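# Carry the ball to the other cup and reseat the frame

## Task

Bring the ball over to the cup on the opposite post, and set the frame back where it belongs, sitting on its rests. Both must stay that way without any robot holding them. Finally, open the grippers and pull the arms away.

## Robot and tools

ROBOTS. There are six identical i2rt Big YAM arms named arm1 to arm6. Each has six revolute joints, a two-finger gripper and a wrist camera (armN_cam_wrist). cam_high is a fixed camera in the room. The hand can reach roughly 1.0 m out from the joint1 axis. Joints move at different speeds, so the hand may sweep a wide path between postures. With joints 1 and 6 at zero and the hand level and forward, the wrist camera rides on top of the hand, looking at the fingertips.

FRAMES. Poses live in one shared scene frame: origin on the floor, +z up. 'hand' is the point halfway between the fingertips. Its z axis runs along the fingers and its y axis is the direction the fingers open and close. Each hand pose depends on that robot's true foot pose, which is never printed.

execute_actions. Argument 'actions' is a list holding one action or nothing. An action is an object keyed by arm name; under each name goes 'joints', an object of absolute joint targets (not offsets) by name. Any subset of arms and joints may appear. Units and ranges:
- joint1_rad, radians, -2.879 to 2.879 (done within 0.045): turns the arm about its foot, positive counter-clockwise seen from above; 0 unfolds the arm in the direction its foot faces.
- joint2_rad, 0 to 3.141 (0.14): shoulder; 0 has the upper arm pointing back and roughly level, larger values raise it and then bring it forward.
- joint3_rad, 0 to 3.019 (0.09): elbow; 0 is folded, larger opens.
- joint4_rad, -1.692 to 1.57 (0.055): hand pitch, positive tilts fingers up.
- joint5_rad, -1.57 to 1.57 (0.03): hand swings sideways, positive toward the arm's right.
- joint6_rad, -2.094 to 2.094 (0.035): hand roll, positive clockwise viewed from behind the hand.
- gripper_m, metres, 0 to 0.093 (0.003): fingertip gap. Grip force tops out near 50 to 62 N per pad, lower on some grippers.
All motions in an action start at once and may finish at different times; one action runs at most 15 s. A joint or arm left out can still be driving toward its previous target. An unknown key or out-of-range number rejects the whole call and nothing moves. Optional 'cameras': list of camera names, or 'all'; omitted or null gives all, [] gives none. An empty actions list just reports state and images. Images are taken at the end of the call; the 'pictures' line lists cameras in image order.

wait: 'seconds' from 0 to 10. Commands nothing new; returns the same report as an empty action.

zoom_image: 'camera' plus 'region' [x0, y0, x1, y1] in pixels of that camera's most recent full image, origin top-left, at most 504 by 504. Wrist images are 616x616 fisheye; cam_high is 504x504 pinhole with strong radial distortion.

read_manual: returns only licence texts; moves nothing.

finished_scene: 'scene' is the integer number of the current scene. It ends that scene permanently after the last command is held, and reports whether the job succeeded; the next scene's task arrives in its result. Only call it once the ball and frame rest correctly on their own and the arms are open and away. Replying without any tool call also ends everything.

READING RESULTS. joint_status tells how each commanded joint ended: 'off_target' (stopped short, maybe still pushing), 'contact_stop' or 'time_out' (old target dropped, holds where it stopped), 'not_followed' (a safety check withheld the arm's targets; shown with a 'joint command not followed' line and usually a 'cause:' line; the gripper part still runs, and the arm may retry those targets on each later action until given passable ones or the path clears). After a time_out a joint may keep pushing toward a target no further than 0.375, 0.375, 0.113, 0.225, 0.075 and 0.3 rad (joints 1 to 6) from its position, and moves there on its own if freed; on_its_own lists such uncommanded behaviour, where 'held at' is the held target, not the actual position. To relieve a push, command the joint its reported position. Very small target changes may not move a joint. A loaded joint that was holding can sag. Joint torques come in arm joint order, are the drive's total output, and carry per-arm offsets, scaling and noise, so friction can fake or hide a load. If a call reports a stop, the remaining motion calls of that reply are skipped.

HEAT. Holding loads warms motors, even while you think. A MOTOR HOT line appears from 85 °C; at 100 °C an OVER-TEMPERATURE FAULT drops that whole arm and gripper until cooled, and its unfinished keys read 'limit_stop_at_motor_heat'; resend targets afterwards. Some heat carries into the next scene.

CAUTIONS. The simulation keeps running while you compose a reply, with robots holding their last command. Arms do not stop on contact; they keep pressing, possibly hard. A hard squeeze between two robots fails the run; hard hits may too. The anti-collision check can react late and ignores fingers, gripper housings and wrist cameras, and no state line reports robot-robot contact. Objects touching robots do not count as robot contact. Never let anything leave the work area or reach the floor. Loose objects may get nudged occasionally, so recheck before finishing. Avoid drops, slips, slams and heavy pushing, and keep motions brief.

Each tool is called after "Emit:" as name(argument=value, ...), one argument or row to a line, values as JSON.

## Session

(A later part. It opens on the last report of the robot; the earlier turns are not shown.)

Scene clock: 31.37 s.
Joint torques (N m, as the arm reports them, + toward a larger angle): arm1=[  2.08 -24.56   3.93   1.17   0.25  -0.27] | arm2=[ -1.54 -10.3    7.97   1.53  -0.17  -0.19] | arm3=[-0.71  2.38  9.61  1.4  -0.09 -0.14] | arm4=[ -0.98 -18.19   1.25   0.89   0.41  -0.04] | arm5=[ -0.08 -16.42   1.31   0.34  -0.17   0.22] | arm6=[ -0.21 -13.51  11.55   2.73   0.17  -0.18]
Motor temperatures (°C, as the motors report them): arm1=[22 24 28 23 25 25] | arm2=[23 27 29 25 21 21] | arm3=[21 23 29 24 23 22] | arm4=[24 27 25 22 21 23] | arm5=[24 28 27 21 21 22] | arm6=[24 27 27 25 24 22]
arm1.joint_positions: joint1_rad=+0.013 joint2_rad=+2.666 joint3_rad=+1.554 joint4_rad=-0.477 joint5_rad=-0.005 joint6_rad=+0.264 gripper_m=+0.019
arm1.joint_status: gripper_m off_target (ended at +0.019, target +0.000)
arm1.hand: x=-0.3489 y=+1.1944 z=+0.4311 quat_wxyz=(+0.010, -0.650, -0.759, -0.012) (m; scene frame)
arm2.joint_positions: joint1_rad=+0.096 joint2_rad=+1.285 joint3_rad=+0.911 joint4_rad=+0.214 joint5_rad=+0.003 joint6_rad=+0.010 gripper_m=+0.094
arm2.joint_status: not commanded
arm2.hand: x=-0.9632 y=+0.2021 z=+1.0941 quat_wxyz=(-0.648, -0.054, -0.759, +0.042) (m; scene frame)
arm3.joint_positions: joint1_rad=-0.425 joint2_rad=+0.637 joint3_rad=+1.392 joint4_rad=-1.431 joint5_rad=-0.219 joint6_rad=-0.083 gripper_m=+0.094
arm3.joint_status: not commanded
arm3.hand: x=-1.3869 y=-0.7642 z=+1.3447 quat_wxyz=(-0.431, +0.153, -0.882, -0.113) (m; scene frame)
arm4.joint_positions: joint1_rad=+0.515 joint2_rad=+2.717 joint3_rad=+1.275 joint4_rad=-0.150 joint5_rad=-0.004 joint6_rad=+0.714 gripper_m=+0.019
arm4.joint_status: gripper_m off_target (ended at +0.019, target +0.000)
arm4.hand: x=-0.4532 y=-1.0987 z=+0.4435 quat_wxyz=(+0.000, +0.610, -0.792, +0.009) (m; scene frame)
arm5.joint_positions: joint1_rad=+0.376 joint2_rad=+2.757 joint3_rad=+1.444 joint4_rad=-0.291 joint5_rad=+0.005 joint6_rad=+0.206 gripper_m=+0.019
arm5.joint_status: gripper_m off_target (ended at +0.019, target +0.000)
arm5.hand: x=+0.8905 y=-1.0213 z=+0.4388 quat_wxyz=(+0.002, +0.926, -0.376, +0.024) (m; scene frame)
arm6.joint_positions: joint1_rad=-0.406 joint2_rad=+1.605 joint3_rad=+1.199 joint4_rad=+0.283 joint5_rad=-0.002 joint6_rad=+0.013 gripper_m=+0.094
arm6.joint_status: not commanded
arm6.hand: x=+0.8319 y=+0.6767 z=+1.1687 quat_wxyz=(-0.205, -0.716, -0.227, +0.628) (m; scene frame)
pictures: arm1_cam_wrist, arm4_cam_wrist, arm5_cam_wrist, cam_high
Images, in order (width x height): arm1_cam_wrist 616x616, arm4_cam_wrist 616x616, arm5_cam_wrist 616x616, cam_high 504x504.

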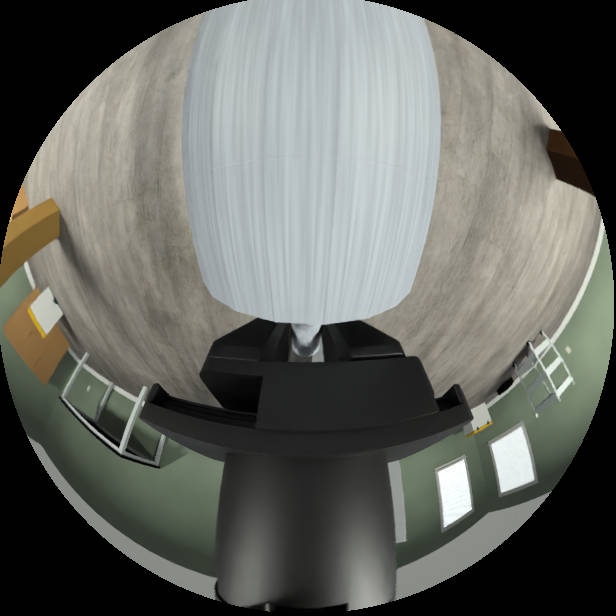

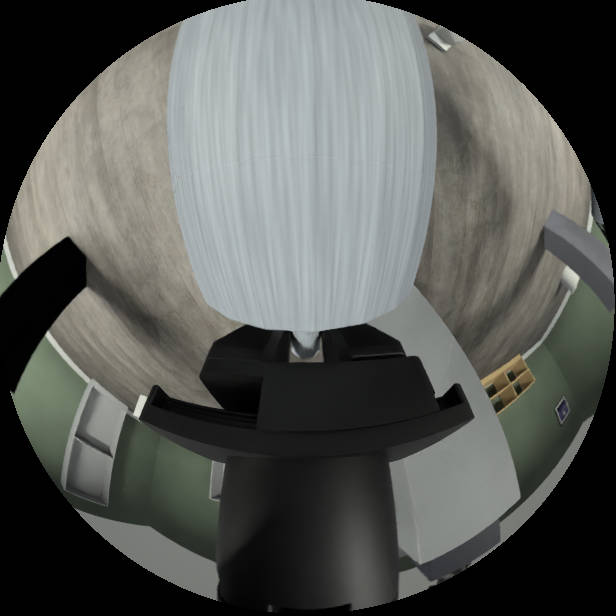

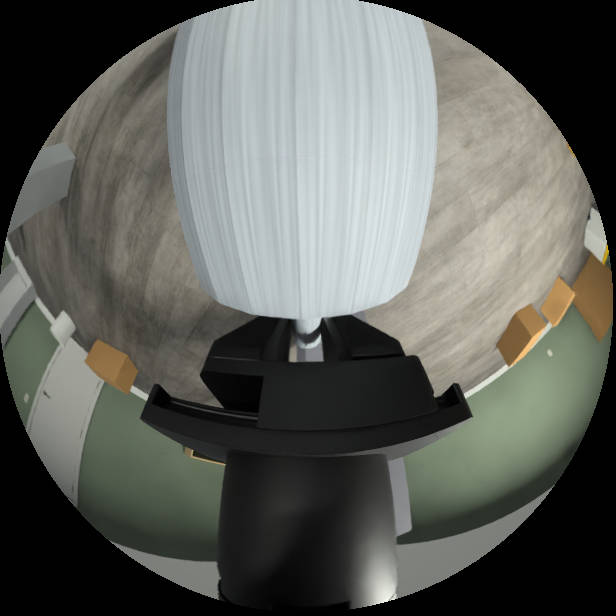

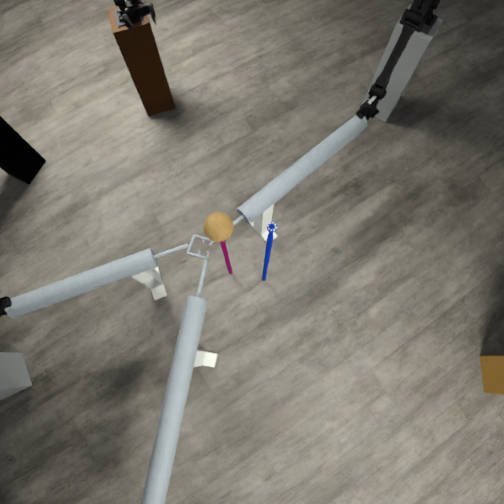

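Emit:
execute_actions(
  actions=[
    {"arm1":{"joints":{"joint2_rad":2.472,"joint3_rad":1.47,"joint4_rad":-0.56,"joint6_rad":0.264}},"arm4":{"joints":{"joint2_rad":2.51,"joint3_rad":1.155,"joint4_rad":-0.228,"joint6_rad":0.714}},"arm5":{"joints":{"joint2_rad":2.557,"joint3_rad":1.325,"joint4_rad":-0.36,"joint6_rad":0.206}}},
  ],
  cameras=[],
)

Emit:
execute_actions(
  actions=[
    {"arm1":{"joints":{"joint2_rad":2.3,"joint3_rad":1.408,"joint4_rad":-0.668}},"arm4":{"joints":{"joint2_rad":2.3,"joint3_rad":1.058,"joint4_rad":-0.34}},"arm5":{"joints":{"joint2_rad":2.36,"joint3_rad":1.228,"joint4_rad":-0.458}}},
  ],
  cameras=[],
)

Emit:
execute_actions(
  actions=[
    {"arm1":{"joints":{"joint1_rad":0.097,"joint6_rad":0.356,"joint2_rad":2.14,"joint3_rad":1.346,"joint4_rad":-0.763}},"arm4":{"joints":{"joint1_rad":0.412,"joint6_rad":0.604,"joint2_rad":2.136,"joint3_rad":1.062,"joint4_rad":-0.5}},"arm5":{"joints":{"joint1_rad":0.277,"joint6_rad":0.1,"joint2_rad":2.18,"joint3_rad":1.14,"joint4_rad":-0.55}}},
  ],
  cameras=["arm2_cam_wrist","arm6_cam_wrist","cam_high"],
)

Emit:
zoom_image(
  camera="cam_high",
  region=[150, 170, 310, 330],
)

Emit:
zoom_image(
  camera="arm2_cam_wrist",
  region=[250, 170, 390, 310],
)

Emit:
zoom_image(
  camera="arm6_cam_wrist",
  region=[250, 190, 370, 310],
)

Scene clock: 46.10 s.
Joint torques (N m, as the arm reports them, + toward a larger angle): arm1=[  2.91 -27.77   4.98   0.06   0.15  -0.17] | arm2=[ -1.53 -10.19   7.91   1.62  -0.19  -0.2 ] | arm3=[-0.75  2.43  9.61  1.41 -0.09 -0.14] | arm4=[ -0.87 -20.22   2.18  -0.24   0.32   0.  ] | arm5=[  0.24 -19.17   2.37  -0.48  -0.2    0.11] | arm6=[  0.36 -13.83  11.4    2.58   0.19  -0.16]
Motor temperatures (°C, as the motors report them): arm1=[22 25 28 23 25 25] | arm2=[23 27 29 25 21 21] | arm3=[21 23 29 24 23 22] | arm4=[24 27 24 22 21 23] | arm5=[24 28 27 21 21 22] | arm6=[24 27 27 25 24 22]
arm1.joint_positions: joint1_rad=+0.013 joint2_rad=+2.508 joint3_rad=+1.458 joint4_rad=-0.550 joint5_rad=-0.003 joint6_rad=+0.268 gripper_m=+0.019
arm1.joint_status: all done
arm1.hand: x=-0.3510 y=+1.1972 z=+0.4991 quat_wxyz=(+0.015, -0.652, -0.758, -0.014) (m; scene frame)
arm2.joint_positions: joint1_rad=+0.096 joint2_rad=+1.285 joint3_rad=+0.911 joint4_rad=+0.214 joint5_rad=+0.003 joint6_rad=+0.010 gripper_m=+0.094
arm2.joint_status: not commanded
arm2.hand: x=-0.9632 y=+0.2021 z=+1.0941 quat_wxyz=(-0.648, -0.054, -0.759, +0.042) (m; scene frame)
arm3.joint_positions: joint1_rad=-0.425 joint2_rad=+0.637 joint3_rad=+1.392 joint4_rad=-1.431 joint5_rad=-0.219 joint6_rad=-0.083 gripper_m=+0.094
arm3.joint_status: not commanded
arm3.hand: x=-1.3869 y=-0.7642 z=+1.3447 quat_wxyz=(-0.431, +0.153, -0.882, -0.113) (m; scene frame)
arm4.joint_positions: joint1_rad=+0.509 joint2_rad=+2.531 joint3_rad=+1.155 joint4_rad=-0.213 joint5_rad=-0.003 joint6_rad=+0.714 gripper_m=+0.019
arm4.joint_status: all done
arm4.hand: x=-0.4520 y=-1.0963 z=+0.5150 quat_wxyz=(-0.001, +0.608, -0.794, +0.008) (m; scene frame)
arm5.joint_positions: joint1_rad=+0.366 joint2_rad=+2.582 joint3_rad=+1.326 joint4_rad=-0.347 joint5_rad=+0.005 joint6_rad=+0.190 gripper_m=+0.019
arm5.joint_status: all done
arm5.hand: x=+0.8909 y=-1.0158 z=+0.5092 quat_wxyz=(+0.003, +0.927, -0.374, +0.024) (m; scene frame)
arm6.joint_positions: joint1_rad=-0.406 joint2_rad=+1.605 joint3_rad=+1.199 joint4_rad=+0.283 joint5_rad=-0.002 joint6_rad=+0.013 gripper_m=+0.094
arm6.joint_status: not commanded
arm6.hand: x=+0.8319 y=+0.6767 z=+1.1687 quat_wxyz=(-0.205, -0.716, -0.227, +0.628) (m; scene frame)
pictures: none
No camera images: the call's "cameras" was empty. Leave "cameras" out to get every camera's image.

Scene clock: 47.13 s.
Joint torques (N m, as the arm reports them, + toward a larger angle): arm1=[  2.63 -26.87   6.03   0.3    0.19  -0.17] | arm2=[ -1.37 -10.33   7.82   1.58  -0.22  -0.21] | arm3=[-0.73  2.41  9.6   1.41 -0.09 -0.14] | arm4=[ -0.73 -19.41   3.16  -0.13   0.33  -0.01] | arm5=[  0.75 -19.57   2.73  -0.41  -0.2    0.17] | arm6=[  0.81 -14.04  11.51   2.8    0.24  -0.14]
Motor temperatures (°C, as the motors report them): arm1=[22 25 28 23 25 25] | arm2=[23 27 29 25 21 21] | arm3=[21 23 29 24 23 22] | arm4=[24 27 24 22 21 23] | arm5=[24 29 27 21 21 22] | arm6=[24 27 27 25 24 22]
arm1.joint_positions: joint1_rad=+0.013 joint2_rad=+2.333 joint3_rad=+1.390 joint4_rad=-0.661 joint5_rad=-0.004 joint6_rad=+0.268 gripper_m=+0.019
arm1.joint_status: all done
arm1.hand: x=-0.3517 y=+1.1972 z=+0.5789 quat_wxyz=(+0.016, -0.652, -0.758, -0.015) (m; scene frame)
arm2.joint_positions: joint1_rad=+0.096 joint2_rad=+1.285 joint3_rad=+0.911 joint4_rad=+0.214 joint5_rad=+0.003 joint6_rad=+0.010 gripper_m=+0.094
arm2.joint_status: not commanded
arm2.hand: x=-0.9632 y=+0.2021 z=+1.0941 quat_wxyz=(-0.648, -0.054, -0.759, +0.042) (m; scene frame)
arm3.joint_positions: joint1_rad=-0.425 joint2_rad=+0.637 joint3_rad=+1.392 joint4_rad=-1.431 joint5_rad=-0.219 joint6_rad=-0.083 gripper_m=+0.094
arm3.joint_status: not commanded
arm3.hand: x=-1.3869 y=-0.7642 z=+1.3447 quat_wxyz=(-0.431, +0.153, -0.882, -0.113) (m; scene frame)
arm4.joint_positions: joint1_rad=+0.510 joint2_rad=+2.319 joint3_rad=+1.057 joint4_rad=-0.326 joint5_rad=-0.002 joint6_rad=+0.715 gripper_m=+0.019
arm4.joint_status: all done
arm4.hand: x=-0.4525 y=-1.0968 z=+0.5957 quat_wxyz=(-0.001, +0.608, -0.794, +0.008) (m; scene frame)
arm5.joint_positions: joint1_rad=+0.366 joint2_rad=+2.383 joint3_rad=+1.227 joint4_rad=-0.447 joint5_rad=+0.005 joint6_rad=+0.190 gripper_m=+0.019
arm5.joint_status: all done
arm5.hand: x=+0.8897 y=-1.0149 z=+0.5906 quat_wxyz=(+0.003, +0.927, -0.373, +0.024) (m; scene frame)
arm6.joint_positions: joint1_rad=-0.406 joint2_rad=+1.605 joint3_rad=+1.199 joint4_rad=+0.283 joint5_rad=-0.002 joint6_rad=+0.013 gripper_m=+0.094
arm6.joint_status: not commanded
arm6.hand: x=+0.8319 y=+0.6767 z=+1.1687 quat_wxyz=(-0.205, -0.716, -0.227, +0.628) (m; scene frame)
pictures: none
No camera images: the call's "cameras" was empty. Leave "cameras" out to get every camera's image.

Scene clock: 48.13 s.
Joint torques (N m, as the arm reports them, + toward a larger angle): arm1=[  1.68 -26.41   6.7   -0.06   0.15  -0.22] | arm2=[ -1.34 -10.21   7.95   1.53  -0.23  -0.2 ] | arm3=[-0.72  2.43  9.6   1.41 -0.09 -0.14] | arm4=[  0.08 -18.79   4.76  -0.11   0.15  -0.08] | arm5=[  0.58 -17.31   3.08  -0.52  -0.23   0.06] | arm6=[  0.46 -14.27  11.23   2.55   0.24  -0.16]
Motor temperatures (°C, as the motors report them): arm1=[22 25 28 23 25 25] | arm2=[23 27 29 25 21 21] | arm3=[21 23 30 24 23 22] | arm4=[24 27 24 22 21 23] | arm5=[24 29 27 21 21 22] | arm6=[24 27 28 25 24 22]
arm1.joint_positions: joint1_rad=+0.105 joint2_rad=+2.177 joint3_rad=+1.326 joint4_rad=-0.755 joint5_rad=-0.003 joint6_rad=+0.364 gripper_m=+0.019
arm1.joint_status: all done
arm1.hand: x=-0.3130 y=+1.2296 z=+0.6470 quat_wxyz=(+0.018, -0.653, -0.757, -0.014) (m; scene frame)
arm2.joint_positions: joint1_rad=+0.096 joint2_rad=+1.285 joint3_rad=+0.911 joint4_rad=+0.214 joint5_rad=+0.003 joint6_rad=+0.010 gripper_m=+0.094
arm2.joint_status: not commanded
arm2.hand: x=-0.9632 y=+0.2021 z=+1.0941 quat_wxyz=(-0.648, -0.054, -0.759, +0.042) (m; scene frame)
arm3.joint_positions: joint1_rad=-0.425 joint2_rad=+0.637 joint3_rad=+1.392 joint4_rad=-1.431 joint5_rad=-0.219 joint6_rad=-0.083 gripper_m=+0.094
arm3.joint_status: not commanded
arm3.hand: x=-1.3869 y=-0.7642 z=+1.3447 quat_wxyz=(-0.431, +0.153, -0.882, -0.113) (m; scene frame)
arm4.joint_positions: joint1_rad=+0.404 joint2_rad=+2.154 joint3_rad=+1.057 joint4_rad=-0.486 joint5_rad=+0.001 joint6_rad=+0.612 gripper_m=+0.019
arm4.joint_status: all done
arm4.hand: x=-0.4153 y=-1.0629 z=+0.6673 quat_wxyz=(-0.002, +0.607, -0.795, +0.006) (m; scene frame)
arm5.joint_positions: joint1_rad=+0.269 joint2_rad=+2.202 joint3_rad=+1.140 joint4_rad=-0.540 joint5_rad=+0.005 joint6_rad=+0.090 gripper_m=+0.019
arm5.joint_status: all done
arm5.hand: x=+0.9250 y=-0.9821 z=+0.6613 quat_wxyz=(+0.004, +0.928, -0.372, +0.023) (m; scene frame)
arm6.joint_positions: joint1_rad=-0.406 joint2_rad=+1.605 joint3_rad=+1.199 joint4_rad=+0.283 joint5_rad=-0.002 joint6_rad=+0.013 gripper_m=+0.094
arm6.joint_status: not commanded
arm6.hand: x=+0.8319 y=+0.6767 z=+1.1687 quat_wxyz=(-0.205, -0.716, -0.227, +0.628) (m; scene frame)
pictures: arm2_cam_wrist, arm6_cam_wrist, cam_high
Images, in order (width x height): arm2_cam_wrist 616x616, arm6_cam_wrist 616x616, cam_high 504x504.

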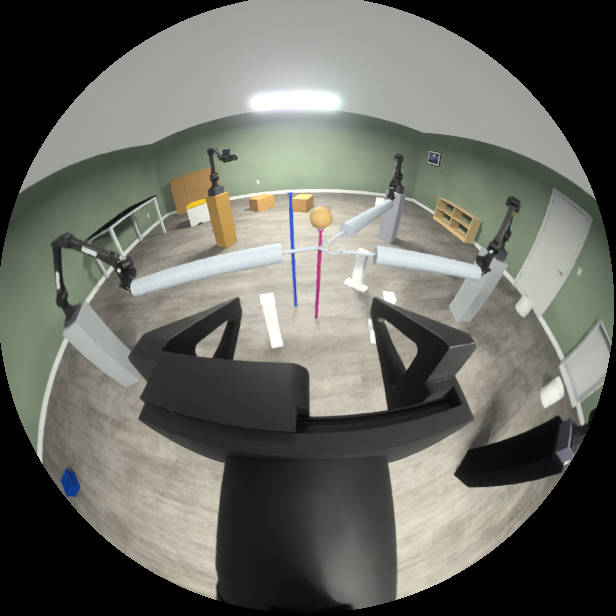

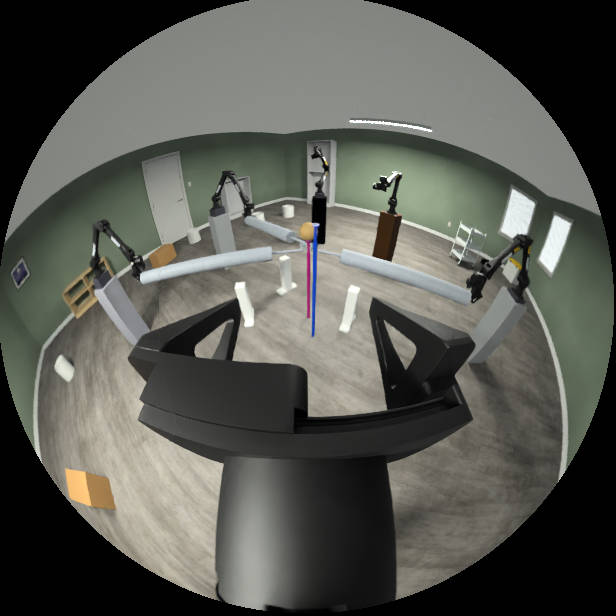

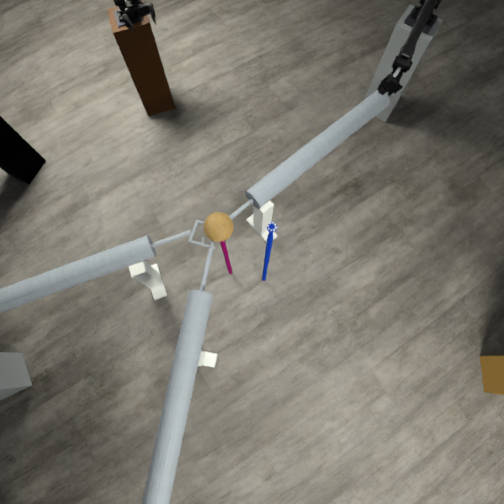

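Region (150, 170, 310, 330) of cam_high's 504x504 image, scaled by 3.150, with more detail than that image has.

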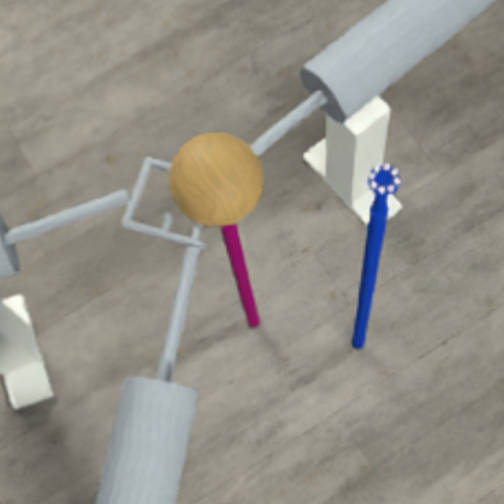

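Region (250, 170, 390, 310) of arm2_cam_wrist's 616x616 image, scaled by 3.600, with more detail than that image has.

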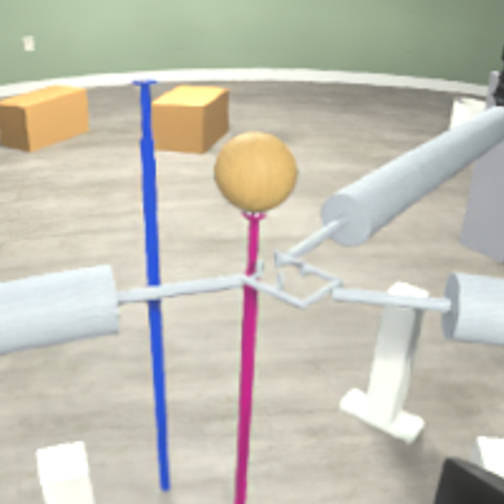

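Region (250, 190, 370, 310) of arm6_cam_wrist's 616x616 image, scaled by 4.200, with more detail than that image has.

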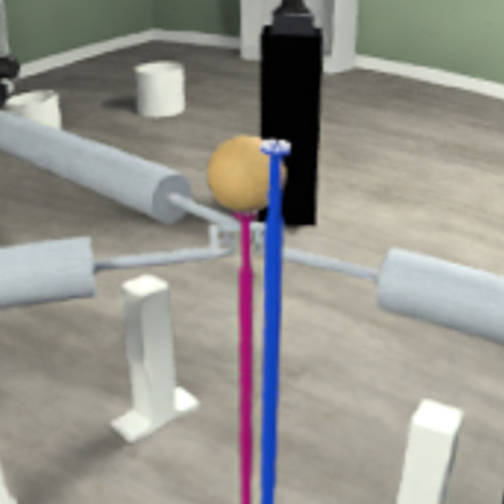

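Emit:
execute_actions(
  actions=[
    {"arm1":{"joints":{"joint1_rad":0.21,"joint6_rad":0.472,"joint2_rad":2.14,"joint3_rad":1.312,"joint4_rad":-0.712}},"arm4":{"joints":{"joint1_rad":0.299,"joint6_rad":0.492,"joint2_rad":2.19,"joint3_rad":1.165,"joint4_rad":-0.53}},"arm5":{"joints":{"joint1_rad":0.152,"joint6_rad":-0.035,"joint2_rad":2.2,"joint3_rad":1.13,"joint4_rad":-0.505}}},
  ],
  cameras=["arm2_cam_wrist","arm6_cam_wrist"],
)

Emit:
zoom_image(
  camera="arm2_cam_wrist",
  region=[270, 190, 370, 290],
)

Emit:
zoom_image(
  camera="arm6_cam_wrist",
  region=[260, 200, 360, 300],
)

Scene clock: 55.77 s.
Joint torques (N m, as the arm reports them, + toward a larger angle): arm1=[  1.79 -25.74   6.29   0.95   0.17  -0.18] | arm2=[ -1.37 -10.52   7.87   1.42  -0.23  -0.19] | arm3=[-0.77  2.41  9.61  1.41 -0.09 -0.14] | arm4=[  0.03 -20.56   6.31  -0.34  -0.14  -0.06] | arm5=[  1.45 -16.97   3.4    0.62  -0.38  -0.05] | arm6=[  0.61 -14.19  11.5    2.66   0.2   -0.11]
Motor temperatures (°C, as the motors report them): arm1=[22 26 28 23 25 25] | arm2=[23 27 29 25 21 21] | arm3=[21 23 30 24 23 22] | arm4=[24 27 24 22 21 23] | arm5=[24 29 27 21 21 22] | arm6=[24 27 28 25 24 22]
arm1.joint_positions: joint1_rad=+0.215 joint2_rad=+2.177 joint3_rad=+1.295 joint4_rad=-0.720 joint5_rad=-0.003 joint6_rad=+0.475 gripper_m=+0.019
arm1.joint_status: all done
arm1.hand: x=-0.2678 y=+1.2678 z=+0.6401 quat_wxyz=(+0.017, -0.654, -0.756, -0.012) (m; scene frame)
arm2.joint_positions: joint1_rad=+0.096 joint2_rad=+1.285 joint3_rad=+0.911 joint4_rad=+0.214 joint5_rad=+0.003 joint6_rad=+0.010 gripper_m=+0.094
arm2.joint_status: not commanded
arm2.hand: x=-0.9632 y=+0.2021 z=+1.0941 quat_wxyz=(-0.648, -0.054, -0.759, +0.042) (m; scene frame)
arm3.joint_positions: joint1_rad=-0.425 joint2_rad=+0.637 joint3_rad=+1.392 joint4_rad=-1.431 joint5_rad=-0.219 joint6_rad=-0.083 gripper_m=+0.094
arm3.joint_status: not commanded
arm3.hand: x=-1.3869 y=-0.7642 z=+1.3447 quat_wxyz=(-0.431, +0.153, -0.882, -0.113) (m; scene frame)
arm4.joint_positions: joint1_rad=+0.289 joint2_rad=+2.213 joint3_rad=+1.140 joint4_rad=-0.511 joint5_rad=+0.007 joint6_rad=+0.498 gripper_m=+0.019
arm4.joint_status: all done
arm4.hand: x=-0.3693 y=-1.0240 z=+0.6560 quat_wxyz=(-0.004, +0.606, -0.795, +0.007) (m; scene frame)
arm5.joint_positions: joint1_rad=+0.146 joint2_rad=+2.209 joint3_rad=+1.126 joint4_rad=-0.522 joint5_rad=+0.008 joint6_rad=-0.036 gripper_m=+0.019
arm5.joint_status: all done
arm5.hand: x=+0.9693 y=-0.9429 z=+0.6557 quat_wxyz=(+0.005, +0.928, -0.371, +0.025) (m; scene frame)
arm6.joint_positions: joint1_rad=-0.406 joint2_rad=+1.605 joint3_rad=+1.199 joint4_rad=+0.283 joint5_rad=-0.002 joint6_rad=+0.013 gripper_m=+0.094
arm6.joint_status: not commanded
arm6.hand: x=+0.8319 y=+0.6767 z=+1.1687 quat_wxyz=(-0.205, -0.716, -0.227, +0.628) (m; scene frame)
pictures: arm2_cam_wrist, arm6_cam_wrist
Images, in order (width x height): arm2_cam_wrist 616x616, arm6_cam_wrist 616x616.

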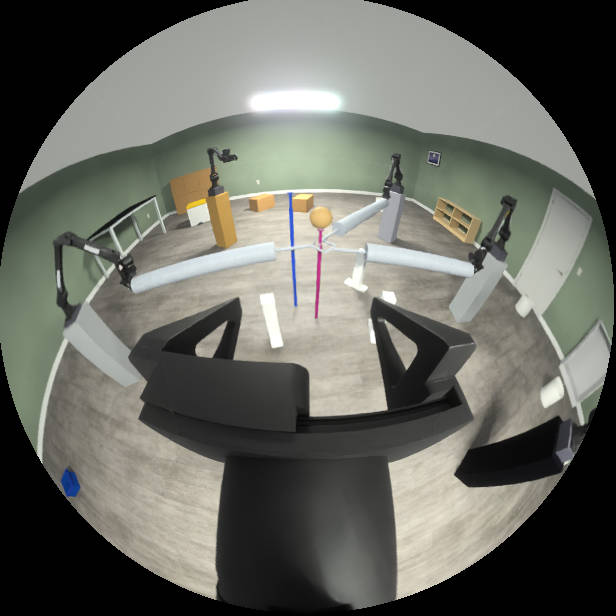

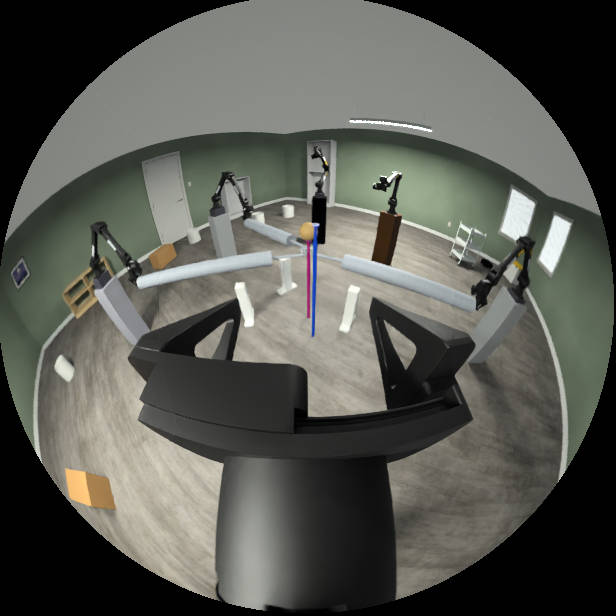

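Region (270, 190, 370, 290) of arm2_cam_wrist's 616x616 image, scaled by 5.040, with more detail than that image has.

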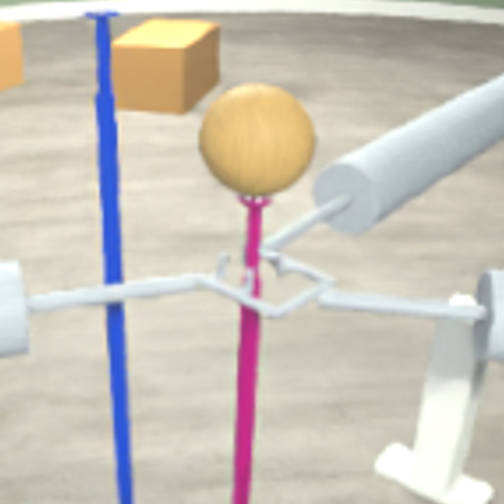

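Region (260, 200, 360, 300) of arm6_cam_wrist's 616x616 image, scaled by 5.040, with more detail than that image has.

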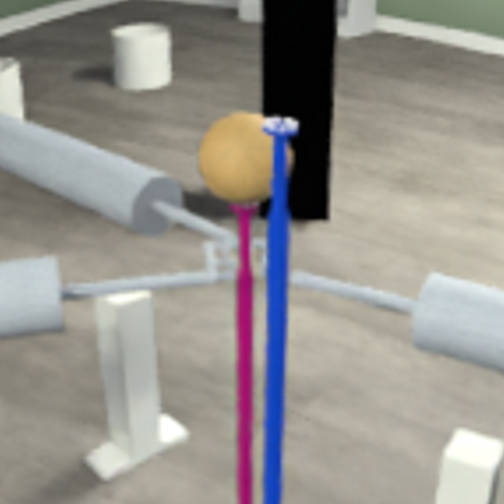

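Emit:
execute_actions(
  actions=[],
  cameras=["cam_high","arm2_cam_wrist"],
)

Scene clock: 67.23 s.
Joint torques (N m, as the arm reports them, + toward a larger angle): arm1=[  1.9  -26.74   6.25   0.83   0.21  -0.17] | arm2=[ -1.4  -10.22   7.86   1.54  -0.21  -0.22] | arm3=[-0.76  2.41  9.61  1.42 -0.09 -0.14] | arm4=[  0.03 -20.47   6.29  -0.32  -0.13  -0.05] | arm5=[  0.6  -16.69   3.46   0.75  -0.39  -0.03] | arm6=[  0.71 -13.52  11.36   2.78   0.17  -0.11]
Motor temperatures (°C, as the motors report them): arm1=[22 26 29 23 25 25] | arm2=[23 27 30 25 21 21] | arm3=[21 23 30 24 23 22] | arm4=[24 28 25 22 21 23] | arm5=[24 29 27 21 21 22] | arm6=[24 27 28 25 24 22]
arm1.joint_positions: joint1_rad=+0.215 joint2_rad=+2.177 joint3_rad=+1.295 joint4_rad=-0.720 joint5_rad=-0.003 joint6_rad=+0.475 gripper_m=+0.019
arm1.joint_status: all done
arm1.hand: x=-0.2678 y=+1.2678 z=+0.6401 quat_wxyz=(+0.017, -0.654, -0.756, -0.012) (m; scene frame)
arm2.joint_positions: joint1_rad=+0.096 joint2_rad=+1.285 joint3_rad=+0.911 joint4_rad=+0.214 joint5_rad=+0.003 joint6_rad=+0.010 gripper_m=+0.094
arm2.joint_status: not commanded
arm2.hand: x=-0.9632 y=+0.2021 z=+1.0941 quat_wxyz=(-0.648, -0.054, -0.759, +0.042) (m; scene frame)
arm3.joint_positions: joint1_rad=-0.425 joint2_rad=+0.637 joint3_rad=+1.392 joint4_rad=-1.431 joint5_rad=-0.219 joint6_rad=-0.083 gripper_m=+0.094
arm3.joint_status: not commanded
arm3.hand: x=-1.3869 y=-0.7642 z=+1.3447 quat_wxyz=(-0.431, +0.153, -0.882, -0.113) (m; scene frame)
arm4.joint_positions: joint1_rad=+0.289 joint2_rad=+2.213 joint3_rad=+1.140 joint4_rad=-0.511 joint5_rad=+0.007 joint6_rad=+0.498 gripper_m=+0.019
arm4.joint_status: all done
arm4.hand: x=-0.3693 y=-1.0240 z=+0.6560 quat_wxyz=(-0.004, +0.606, -0.795, +0.007) (m; scene frame)
arm5.joint_positions: joint1_rad=+0.146 joint2_rad=+2.209 joint3_rad=+1.126 joint4_rad=-0.522 joint5_rad=+0.008 joint6_rad=-0.036 gripper_m=+0.019
arm5.joint_status: all done
arm5.hand: x=+0.9693 y=-0.9429 z=+0.6557 quat_wxyz=(+0.005, +0.928, -0.371, +0.025) (m; scene frame)
arm6.joint_positions: joint1_rad=-0.406 joint2_rad=+1.605 joint3_rad=+1.199 joint4_rad=+0.283 joint5_rad=-0.002 joint6_rad=+0.013 gripper_m=+0.094
arm6.joint_status: not commanded
arm6.hand: x=+0.8319 y=+0.6767 z=+1.1687 quat_wxyz=(-0.205, -0.716, -0.227, +0.628) (m; scene frame)
pictures: arm2_cam_wrist, cam_high
Images, in order (width x height): arm2_cam_wrist 616x616, cam_high 504x504.

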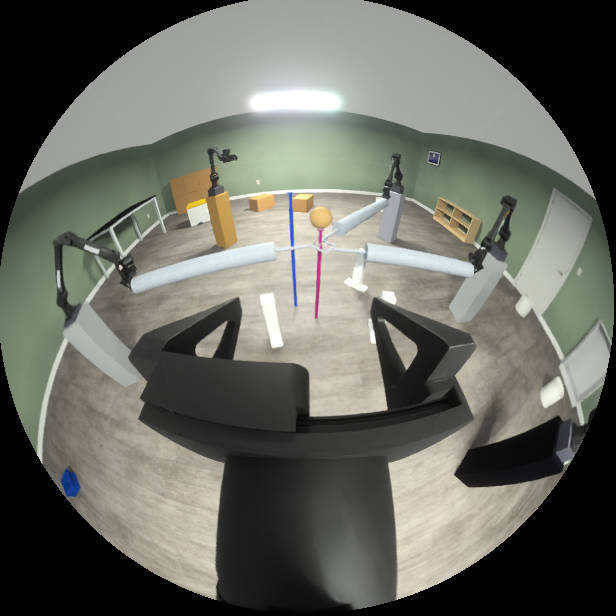

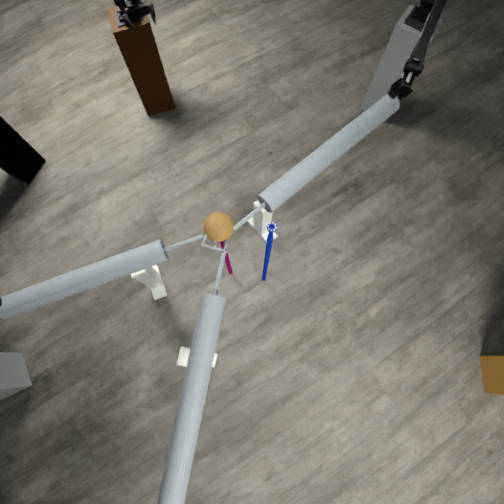

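Emit:
execute_actions(
  actions=[
    {"arm1":{"joints":{"joint2_rad":2.006,"joint3_rad":1.335,"joint4_rad":-0.868}},"arm4":{"joints":{"joint2_rad":2.036,"joint3_rad":1.15,"joint4_rad":-0.672}},"arm5":{"joints":{"joint2_rad":2.037,"joint3_rad":1.125,"joint4_rad":-0.663}}},
  ],
  cameras=[],
)

Emit:
execute_actions(
  actions=[
    {"arm1":{"joints":{"joint2_rad":1.895,"joint3_rad":1.39,"joint4_rad":-1.02}},"arm4":{"joints":{"joint2_rad":1.895,"joint3_rad":1.18,"joint4_rad":-0.829}},"arm5":{"joints":{"joint2_rad":1.892,"joint3_rad":1.155,"joint4_rad":-0.821}}},
  ],
  cameras=[],
)

Emit:
execute_actions(
  actions=[
    {"arm1":{"joints":{"joint2_rad":1.797,"joint3_rad":1.485,"joint4_rad":-1.205}},"arm4":{"joints":{"joint2_rad":1.761,"joint3_rad":1.245,"joint4_rad":-1.021}},"arm5":{"joints":{"joint2_rad":1.754,"joint3_rad":1.216,"joint4_rad":-1.015}}},
  ],
  cameras=[],
)

Emit:
execute_actions(
  actions=[
    {"arm1":{"joints":{"joint2_rad":1.735,"joint3_rad":1.62,"joint4_rad":-1.399}},"arm4":{"joints":{"joint2_rad":1.664,"joint3_rad":1.35,"joint4_rad":-1.221}},"arm5":{"joints":{"joint2_rad":1.653,"joint3_rad":1.32,"joint4_rad":-1.215}}},
  ],
  cameras=["cam_high","arm2_cam_wrist","arm6_cam_wrist"],
)

Emit:
zoom_image(
  camera="arm2_cam_wrist",
  region=[230, 130, 400, 280],
)

Scene clock: 79.70 s.
Joint torques (N m, as the arm reports them, + toward a larger angle): arm1=[  1.77 -25.84   8.54   0.25   0.25  -0.16] | arm2=[ -1.94 -10.87   8.     1.48  -0.21  -0.2 ] | arm3=[-0.72  2.44  9.61  1.41 -0.09 -0.14] | arm4=[ -0.45 -20.07   6.46   0.22   0.07  -0.1 ] | arm5=[  0.66 -17.55   4.7   -0.07  -0.22  -0.04] | arm6=[  0.06 -13.77  11.46   2.8    0.14  -0.19]
Motor temperatures (°C, as the motors report them): arm1=[22 26 29 23 25 25] | arm2=[23 27 30 25 21 21] | arm3=[21 23 30 24 23 22] | arm4=[24 28 25 22 21 23] | arm5=[24 29 27 21 22 22] | arm6=[24 27 28 25 24 22]
arm1.joint_positions: joint1_rad=+0.211 joint2_rad=+2.046 joint3_rad=+1.296 joint4_rad=-0.869 joint5_rad=-0.006 joint6_rad=+0.474 gripper_m=+0.019
arm1.joint_status: all done
arm1.hand: x=-0.2729 y=+1.2705 z=+0.7077 quat_wxyz=(+0.025, -0.655, -0.755, -0.015) (m; scene frame)
arm2.joint_positions: joint1_rad=+0.096 joint2_rad=+1.285 joint3_rad=+0.911 joint4_rad=+0.214 joint5_rad=+0.003 joint6_rad=+0.010 gripper_m=+0.094
arm2.joint_status: not commanded
arm2.hand: x=-0.9632 y=+0.2021 z=+1.0941 quat_wxyz=(-0.648, -0.054, -0.759, +0.042) (m; scene frame)
arm3.joint_positions: joint1_rad=-0.425 joint2_rad=+0.637 joint3_rad=+1.392 joint4_rad=-1.431 joint5_rad=-0.219 joint6_rad=-0.083 gripper_m=+0.094
arm3.joint_status: not commanded
arm3.hand: x=-1.3869 y=-0.7642 z=+1.3447 quat_wxyz=(-0.431, +0.153, -0.882, -0.113) (m; scene frame)
arm4.joint_positions: joint1_rad=+0.296 joint2_rad=+2.059 joint3_rad=+1.138 joint4_rad=-0.667 joint5_rad=+0.002 joint6_rad=+0.504 gripper_m=+0.019
arm4.joint_status: all done
arm4.hand: x=-0.3746 y=-1.0212 z=+0.7279 quat_wxyz=(-0.002, +0.607, -0.795, +0.007) (m; scene frame)
arm5.joint_positions: joint1_rad=+0.147 joint2_rad=+2.058 joint3_rad=+1.120 joint4_rad=-0.660 joint5_rad=+0.005 joint6_rad=-0.036 gripper_m=+0.019
arm5.joint_status: all done
arm5.hand: x=+0.9637 y=-0.9388 z=+0.7239 quat_wxyz=(+0.005, +0.929, -0.371, +0.021) (m; scene frame)
arm6.joint_positions: joint1_rad=-0.406 joint2_rad=+1.605 joint3_rad=+1.199 joint4_rad=+0.283 joint5_rad=-0.002 joint6_rad=+0.013 gripper_m=+0.094
arm6.joint_status: not commanded
arm6.hand: x=+0.8319 y=+0.6767 z=+1.1687 quat_wxyz=(-0.205, -0.716, -0.227, +0.628) (m; scene frame)
pictures: none
No camera images: the call's "cameras" was empty. Leave "cameras" out to get every camera's image.

Scene clock: 80.93 s.
Joint torques (N m, as the arm reports them, + toward a larger angle): arm1=[  1.52 -24.76  10.91  -0.63  -0.02  -0.1 ] | arm2=[ -1.53 -10.39   7.96   1.4   -0.2   -0.18] | arm3=[-0.73  2.41  9.61  1.41 -0.09 -0.14] | arm4=[ -0.35 -19.33   9.51  -0.42  -0.03  -0.1 ] | arm5=[  0.01 -15.91   7.52  -0.85  -0.28   0.  ] | arm6=[ -0.12 -13.62  11.3    2.54   0.17  -0.17]
Motor temperatures (°C, as the motors report them): arm1=[22 26 29 23 25 25] | arm2=[23 27 30 25 21 21] | arm3=[21 23 30 24 23 22] | arm4=[24 28 25 22 21 23] | arm5=[24 29 27 21 22 22] | arm6=[24 27 28 25 24 22]
arm1.joint_positions: joint1_rad=+0.210 joint2_rad=+1.942 joint3_rad=+1.327 joint4_rad=-0.994 joint5_rad=+0.000 joint6_rad=+0.474 gripper_m=+0.019
arm1.joint_status: all done
arm1.hand: x=-0.2730 y=+1.2670 z=+0.7703 quat_wxyz=(+0.021, -0.655, -0.755, -0.011) (m; scene frame)
arm2.joint_positions: joint1_rad=+0.096 joint2_rad=+1.285 joint3_rad=+0.911 joint4_rad=+0.214 joint5_rad=+0.003 joint6_rad=+0.010 gripper_m=+0.094
arm2.joint_status: not commanded
arm2.hand: x=-0.9632 y=+0.2021 z=+1.0941 quat_wxyz=(-0.648, -0.054, -0.759, +0.042) (m; scene frame)
arm3.joint_positions: joint1_rad=-0.425 joint2_rad=+0.637 joint3_rad=+1.392 joint4_rad=-1.431 joint5_rad=-0.219 joint6_rad=-0.083 gripper_m=+0.094
arm3.joint_status: not commanded
arm3.hand: x=-1.3869 y=-0.7642 z=+1.3447 quat_wxyz=(-0.431, +0.153, -0.882, -0.113) (m; scene frame)
arm4.joint_positions: joint1_rad=+0.295 joint2_rad=+1.920 joint3_rad=+1.138 joint4_rad=-0.808 joint5_rad=+0.005 joint6_rad=+0.504 gripper_m=+0.019
arm4.joint_status: all done
arm4.hand: x=-0.3731 y=-1.0261 z=+0.7928 quat_wxyz=(-0.002, +0.606, -0.795, +0.009) (m; scene frame)
arm5.joint_positions: joint1_rad=+0.149 joint2_rad=+1.912 joint3_rad=+1.120 joint4_rad=-0.805 joint5_rad=+0.006 joint6_rad=-0.036 gripper_m=+0.019
arm5.joint_status: all done
arm5.hand: x=+0.9651 y=-0.9412 z=+0.7916 quat_wxyz=(+0.004, +0.929, -0.370, +0.021) (m; scene frame)
arm6.joint_positions: joint1_rad=-0.406 joint2_rad=+1.605 joint3_rad=+1.199 joint4_rad=+0.283 joint5_rad=-0.002 joint6_rad=+0.013 gripper_m=+0.094
arm6.joint_status: not commanded
arm6.hand: x=+0.8319 y=+0.6767 z=+1.1687 quat_wxyz=(-0.205, -0.716, -0.227, +0.628) (m; scene frame)
pictures: none
No camera images: the call's "cameras" was empty. Leave "cameras" out to get every camera's image.

Scene clock: 81.93 s.
Joint torques (N m, as the arm reports them, + toward a larger angle): arm1=[  2.45 -24.76  12.    -0.63  -0.01  -0.11] | arm2=[ -1.29 -10.19   7.96   1.4   -0.2   -0.18] | arm3=[-0.77  2.4   9.61  1.41 -0.09 -0.14] | arm4=[ -0.29 -18.46  11.77  -0.5   -0.09  -0.1 ] | arm5=[  1.07 -17.02   9.23  -0.8   -0.17  -0.02] | arm6=[  0.65 -13.61  11.48   2.59   0.2   -0.12]
Motor temperatures (°C, as the motors report them): arm1=[22 26 29 23 25 25] | arm2=[23 27 30 25 21 21] | arm3=[21 23 30 24 23 22] | arm4=[24 28 26 22 21 23] | arm5=[24 29 27 21 22 22] | arm6=[24 27 28 25 24 22]
arm1.joint_positions: joint1_rad=+0.210 joint2_rad=+1.845 joint3_rad=+1.416 joint4_rad=-1.181 joint5_rad=+0.001 joint6_rad=+0.474 gripper_m=+0.019
arm1.joint_status: all done
arm1.hand: x=-0.2723 y=+1.2641 z=+0.8495 quat_wxyz=(+0.022, -0.655, -0.755, -0.010) (m; scene frame)
arm2.joint_positions: joint1_rad=+0.096 joint2_rad=+1.285 joint3_rad=+0.911 joint4_rad=+0.214 joint5_rad=+0.003 joint6_rad=+0.010 gripper_m=+0.094
arm2.joint_status: not commanded
arm2.hand: x=-0.9632 y=+0.2021 z=+1.0941 quat_wxyz=(-0.648, -0.054, -0.759, +0.042) (m; scene frame)
arm3.joint_positions: joint1_rad=-0.425 joint2_rad=+0.637 joint3_rad=+1.392 joint4_rad=-1.431 joint5_rad=-0.219 joint6_rad=-0.083 gripper_m=+0.094
arm3.joint_status: not commanded
arm3.hand: x=-1.3869 y=-0.7642 z=+1.3447 quat_wxyz=(-0.431, +0.153, -0.882, -0.113) (m; scene frame)
arm4.joint_positions: joint1_rad=+0.295 joint2_rad=+1.785 joint3_rad=+1.185 joint4_rad=-0.998 joint5_rad=+0.006 joint6_rad=+0.504 gripper_m=+0.019
arm4.joint_status: all done
arm4.hand: x=-0.3723 y=-1.0307 z=+0.8693 quat_wxyz=(-0.001, +0.606, -0.795, +0.013) (m; scene frame)
arm5.joint_positions: joint1_rad=+0.149 joint2_rad=+1.771 joint3_rad=+1.167 joint4_rad=-0.995 joint5_rad=+0.003 joint6_rad=-0.036 gripper_m=+0.019
arm5.joint_status: all done
arm5.hand: x=+0.9658 y=-0.9435 z=+0.8698 quat_wxyz=(+0.006, +0.929, -0.369, +0.022) (m; scene frame)
arm6.joint_positions: joint1_rad=-0.406 joint2_rad=+1.605 joint3_rad=+1.199 joint4_rad=+0.283 joint5_rad=-0.002 joint6_rad=+0.013 gripper_m=+0.094
arm6.joint_status: not commanded
arm6.hand: x=+0.8319 y=+0.6767 z=+1.1687 quat_wxyz=(-0.205, -0.716, -0.227, +0.628) (m; scene frame)
pictures: none
No camera images: the call's "cameras" was empty. Leave "cameras" out to get every camera's image.

Scene clock: 82.97 s.
Joint torques (N m, as the arm reports them, + toward a larger angle): arm1=[  2.12 -25.99  13.18  -0.57   0.02  -0.14] | arm2=[ -1.94 -10.74   8.     1.5   -0.19  -0.2 ] | arm3=[-0.75  2.4   9.6   1.42 -0.09 -0.14] | arm4=[ -0.53 -18.08  13.31  -0.67  -0.12  -0.11] | arm5=[  0.18 -15.96  10.82  -0.84  -0.17  -0.04] | arm6=[  0.72 -13.34  11.35   2.8    0.22  -0.16]
Motor temperatures (°C, as the motors report them): arm1=[22 26 30 23 25 25] | arm2=[23 27 30 25 21 21] | arm3=[21 23 30 24 23 22] | arm4=[24 28 26 22 21 23] | arm5=[24 29 28 21 22 22] | arm6=[24 27 28 25 24 22]
arm1.joint_positions: joint1_rad=+0.210 joint2_rad=+1.791 joint3_rad=+1.541 joint4_rad=-1.374 joint5_rad=+0.000 joint6_rad=+0.474 gripper_m=+0.019
arm1.joint_status: all done
arm1.hand: x=-0.2722 y=+1.2631 z=+0.9223 quat_wxyz=(+0.029, -0.655, -0.755, -0.013) (m; scene frame)
arm2.joint_positions: joint1_rad=+0.096 joint2_rad=+1.285 joint3_rad=+0.911 joint4_rad=+0.214 joint5_rad=+0.003 joint6_rad=+0.010 gripper_m=+0.094
arm2.joint_status: not commanded
arm2.hand: x=-0.9632 y=+0.2021 z=+1.0941 quat_wxyz=(-0.648, -0.054, -0.759, +0.042) (m; scene frame)
arm3.joint_positions: joint1_rad=-0.425 joint2_rad=+0.637 joint3_rad=+1.392 joint4_rad=-1.431 joint5_rad=-0.219 joint6_rad=-0.083 gripper_m=+0.094
arm3.joint_status: not commanded
arm3.hand: x=-1.3869 y=-0.7642 z=+1.3447 quat_wxyz=(-0.431, +0.153, -0.882, -0.113) (m; scene frame)
arm4.joint_positions: joint1_rad=+0.295 joint2_rad=+1.691 joint3_rad=+1.279 joint4_rad=-1.196 joint5_rad=+0.006 joint6_rad=+0.504 gripper_m=+0.019
arm4.joint_status: all done
arm4.hand: x=-0.3722 y=-1.0330 z=+0.9441 quat_wxyz=(+0.001, +0.606, -0.795, +0.018) (m; scene frame)
arm5.joint_positions: joint1_rad=+0.149 joint2_rad=+1.675 joint3_rad=+1.262 joint4_rad=-1.194 joint5_rad=+0.004 joint6_rad=-0.036 gripper_m=+0.019
arm5.joint_status: all done
arm5.hand: x=+0.9659 y=-0.9437 z=+0.9457 quat_wxyz=(+0.008, +0.929, -0.369, +0.025) (m; scene frame)
arm6.joint_positions: joint1_rad=-0.406 joint2_rad=+1.605 joint3_rad=+1.199 joint4_rad=+0.283 joint5_rad=-0.002 joint6_rad=+0.013 gripper_m=+0.094
arm6.joint_status: not commanded
arm6.hand: x=+0.8319 y=+0.6767 z=+1.1687 quat_wxyz=(-0.205, -0.716, -0.227, +0.628) (m; scene frame)
pictures: arm2_cam_wrist, arm6_cam_wrist, cam_high
Images, in order (width x height): arm2_cam_wrist 616x616, arm6_cam_wrist 616x616, cam_high 504x504.

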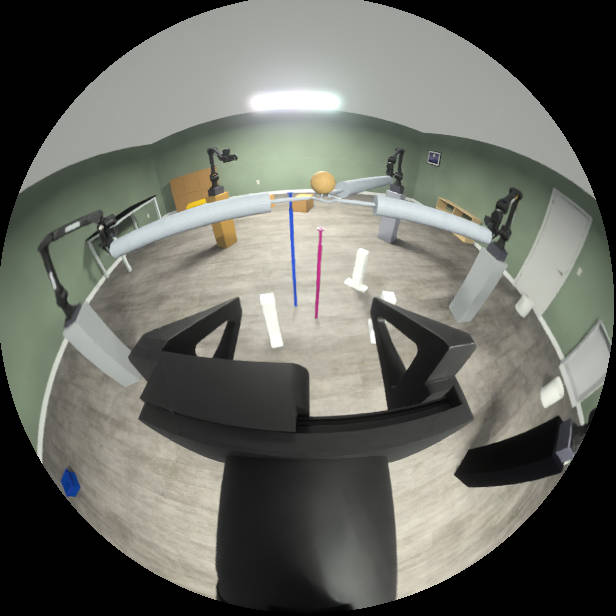

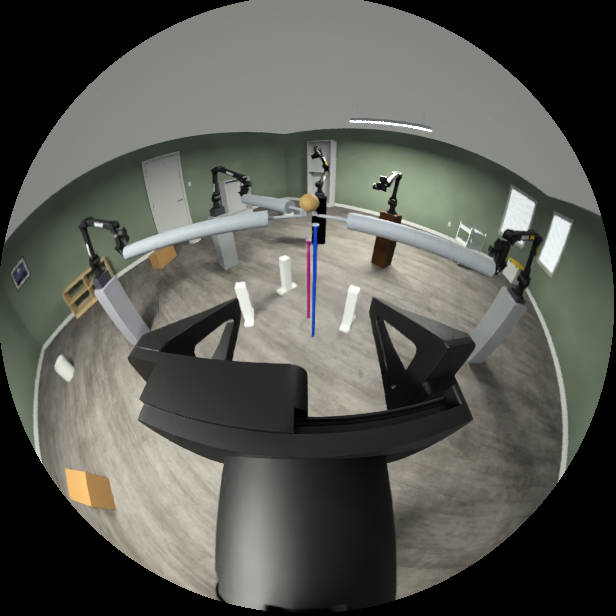

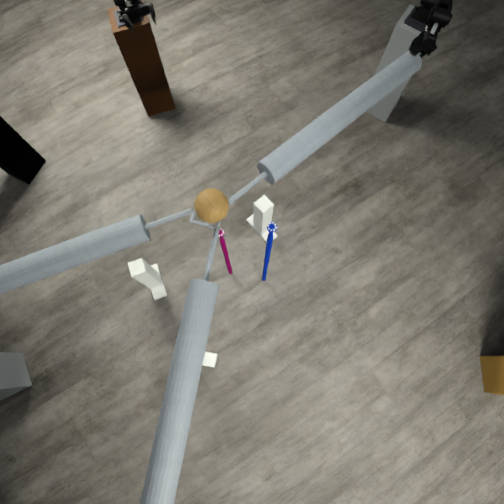

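Region (230, 130, 400, 280) of arm2_cam_wrist's 616x616 image, scaled by 2.965, with more detail than that image has; it fills the top 445 rows of this view, and the rest is white.

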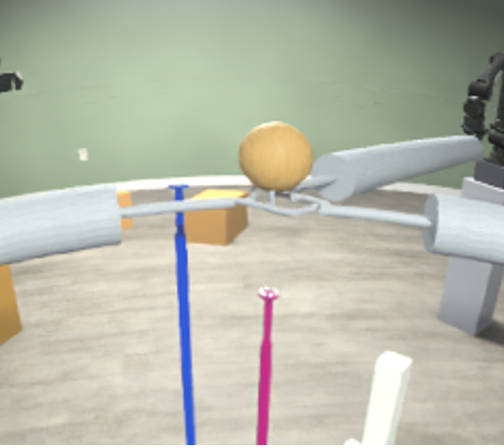

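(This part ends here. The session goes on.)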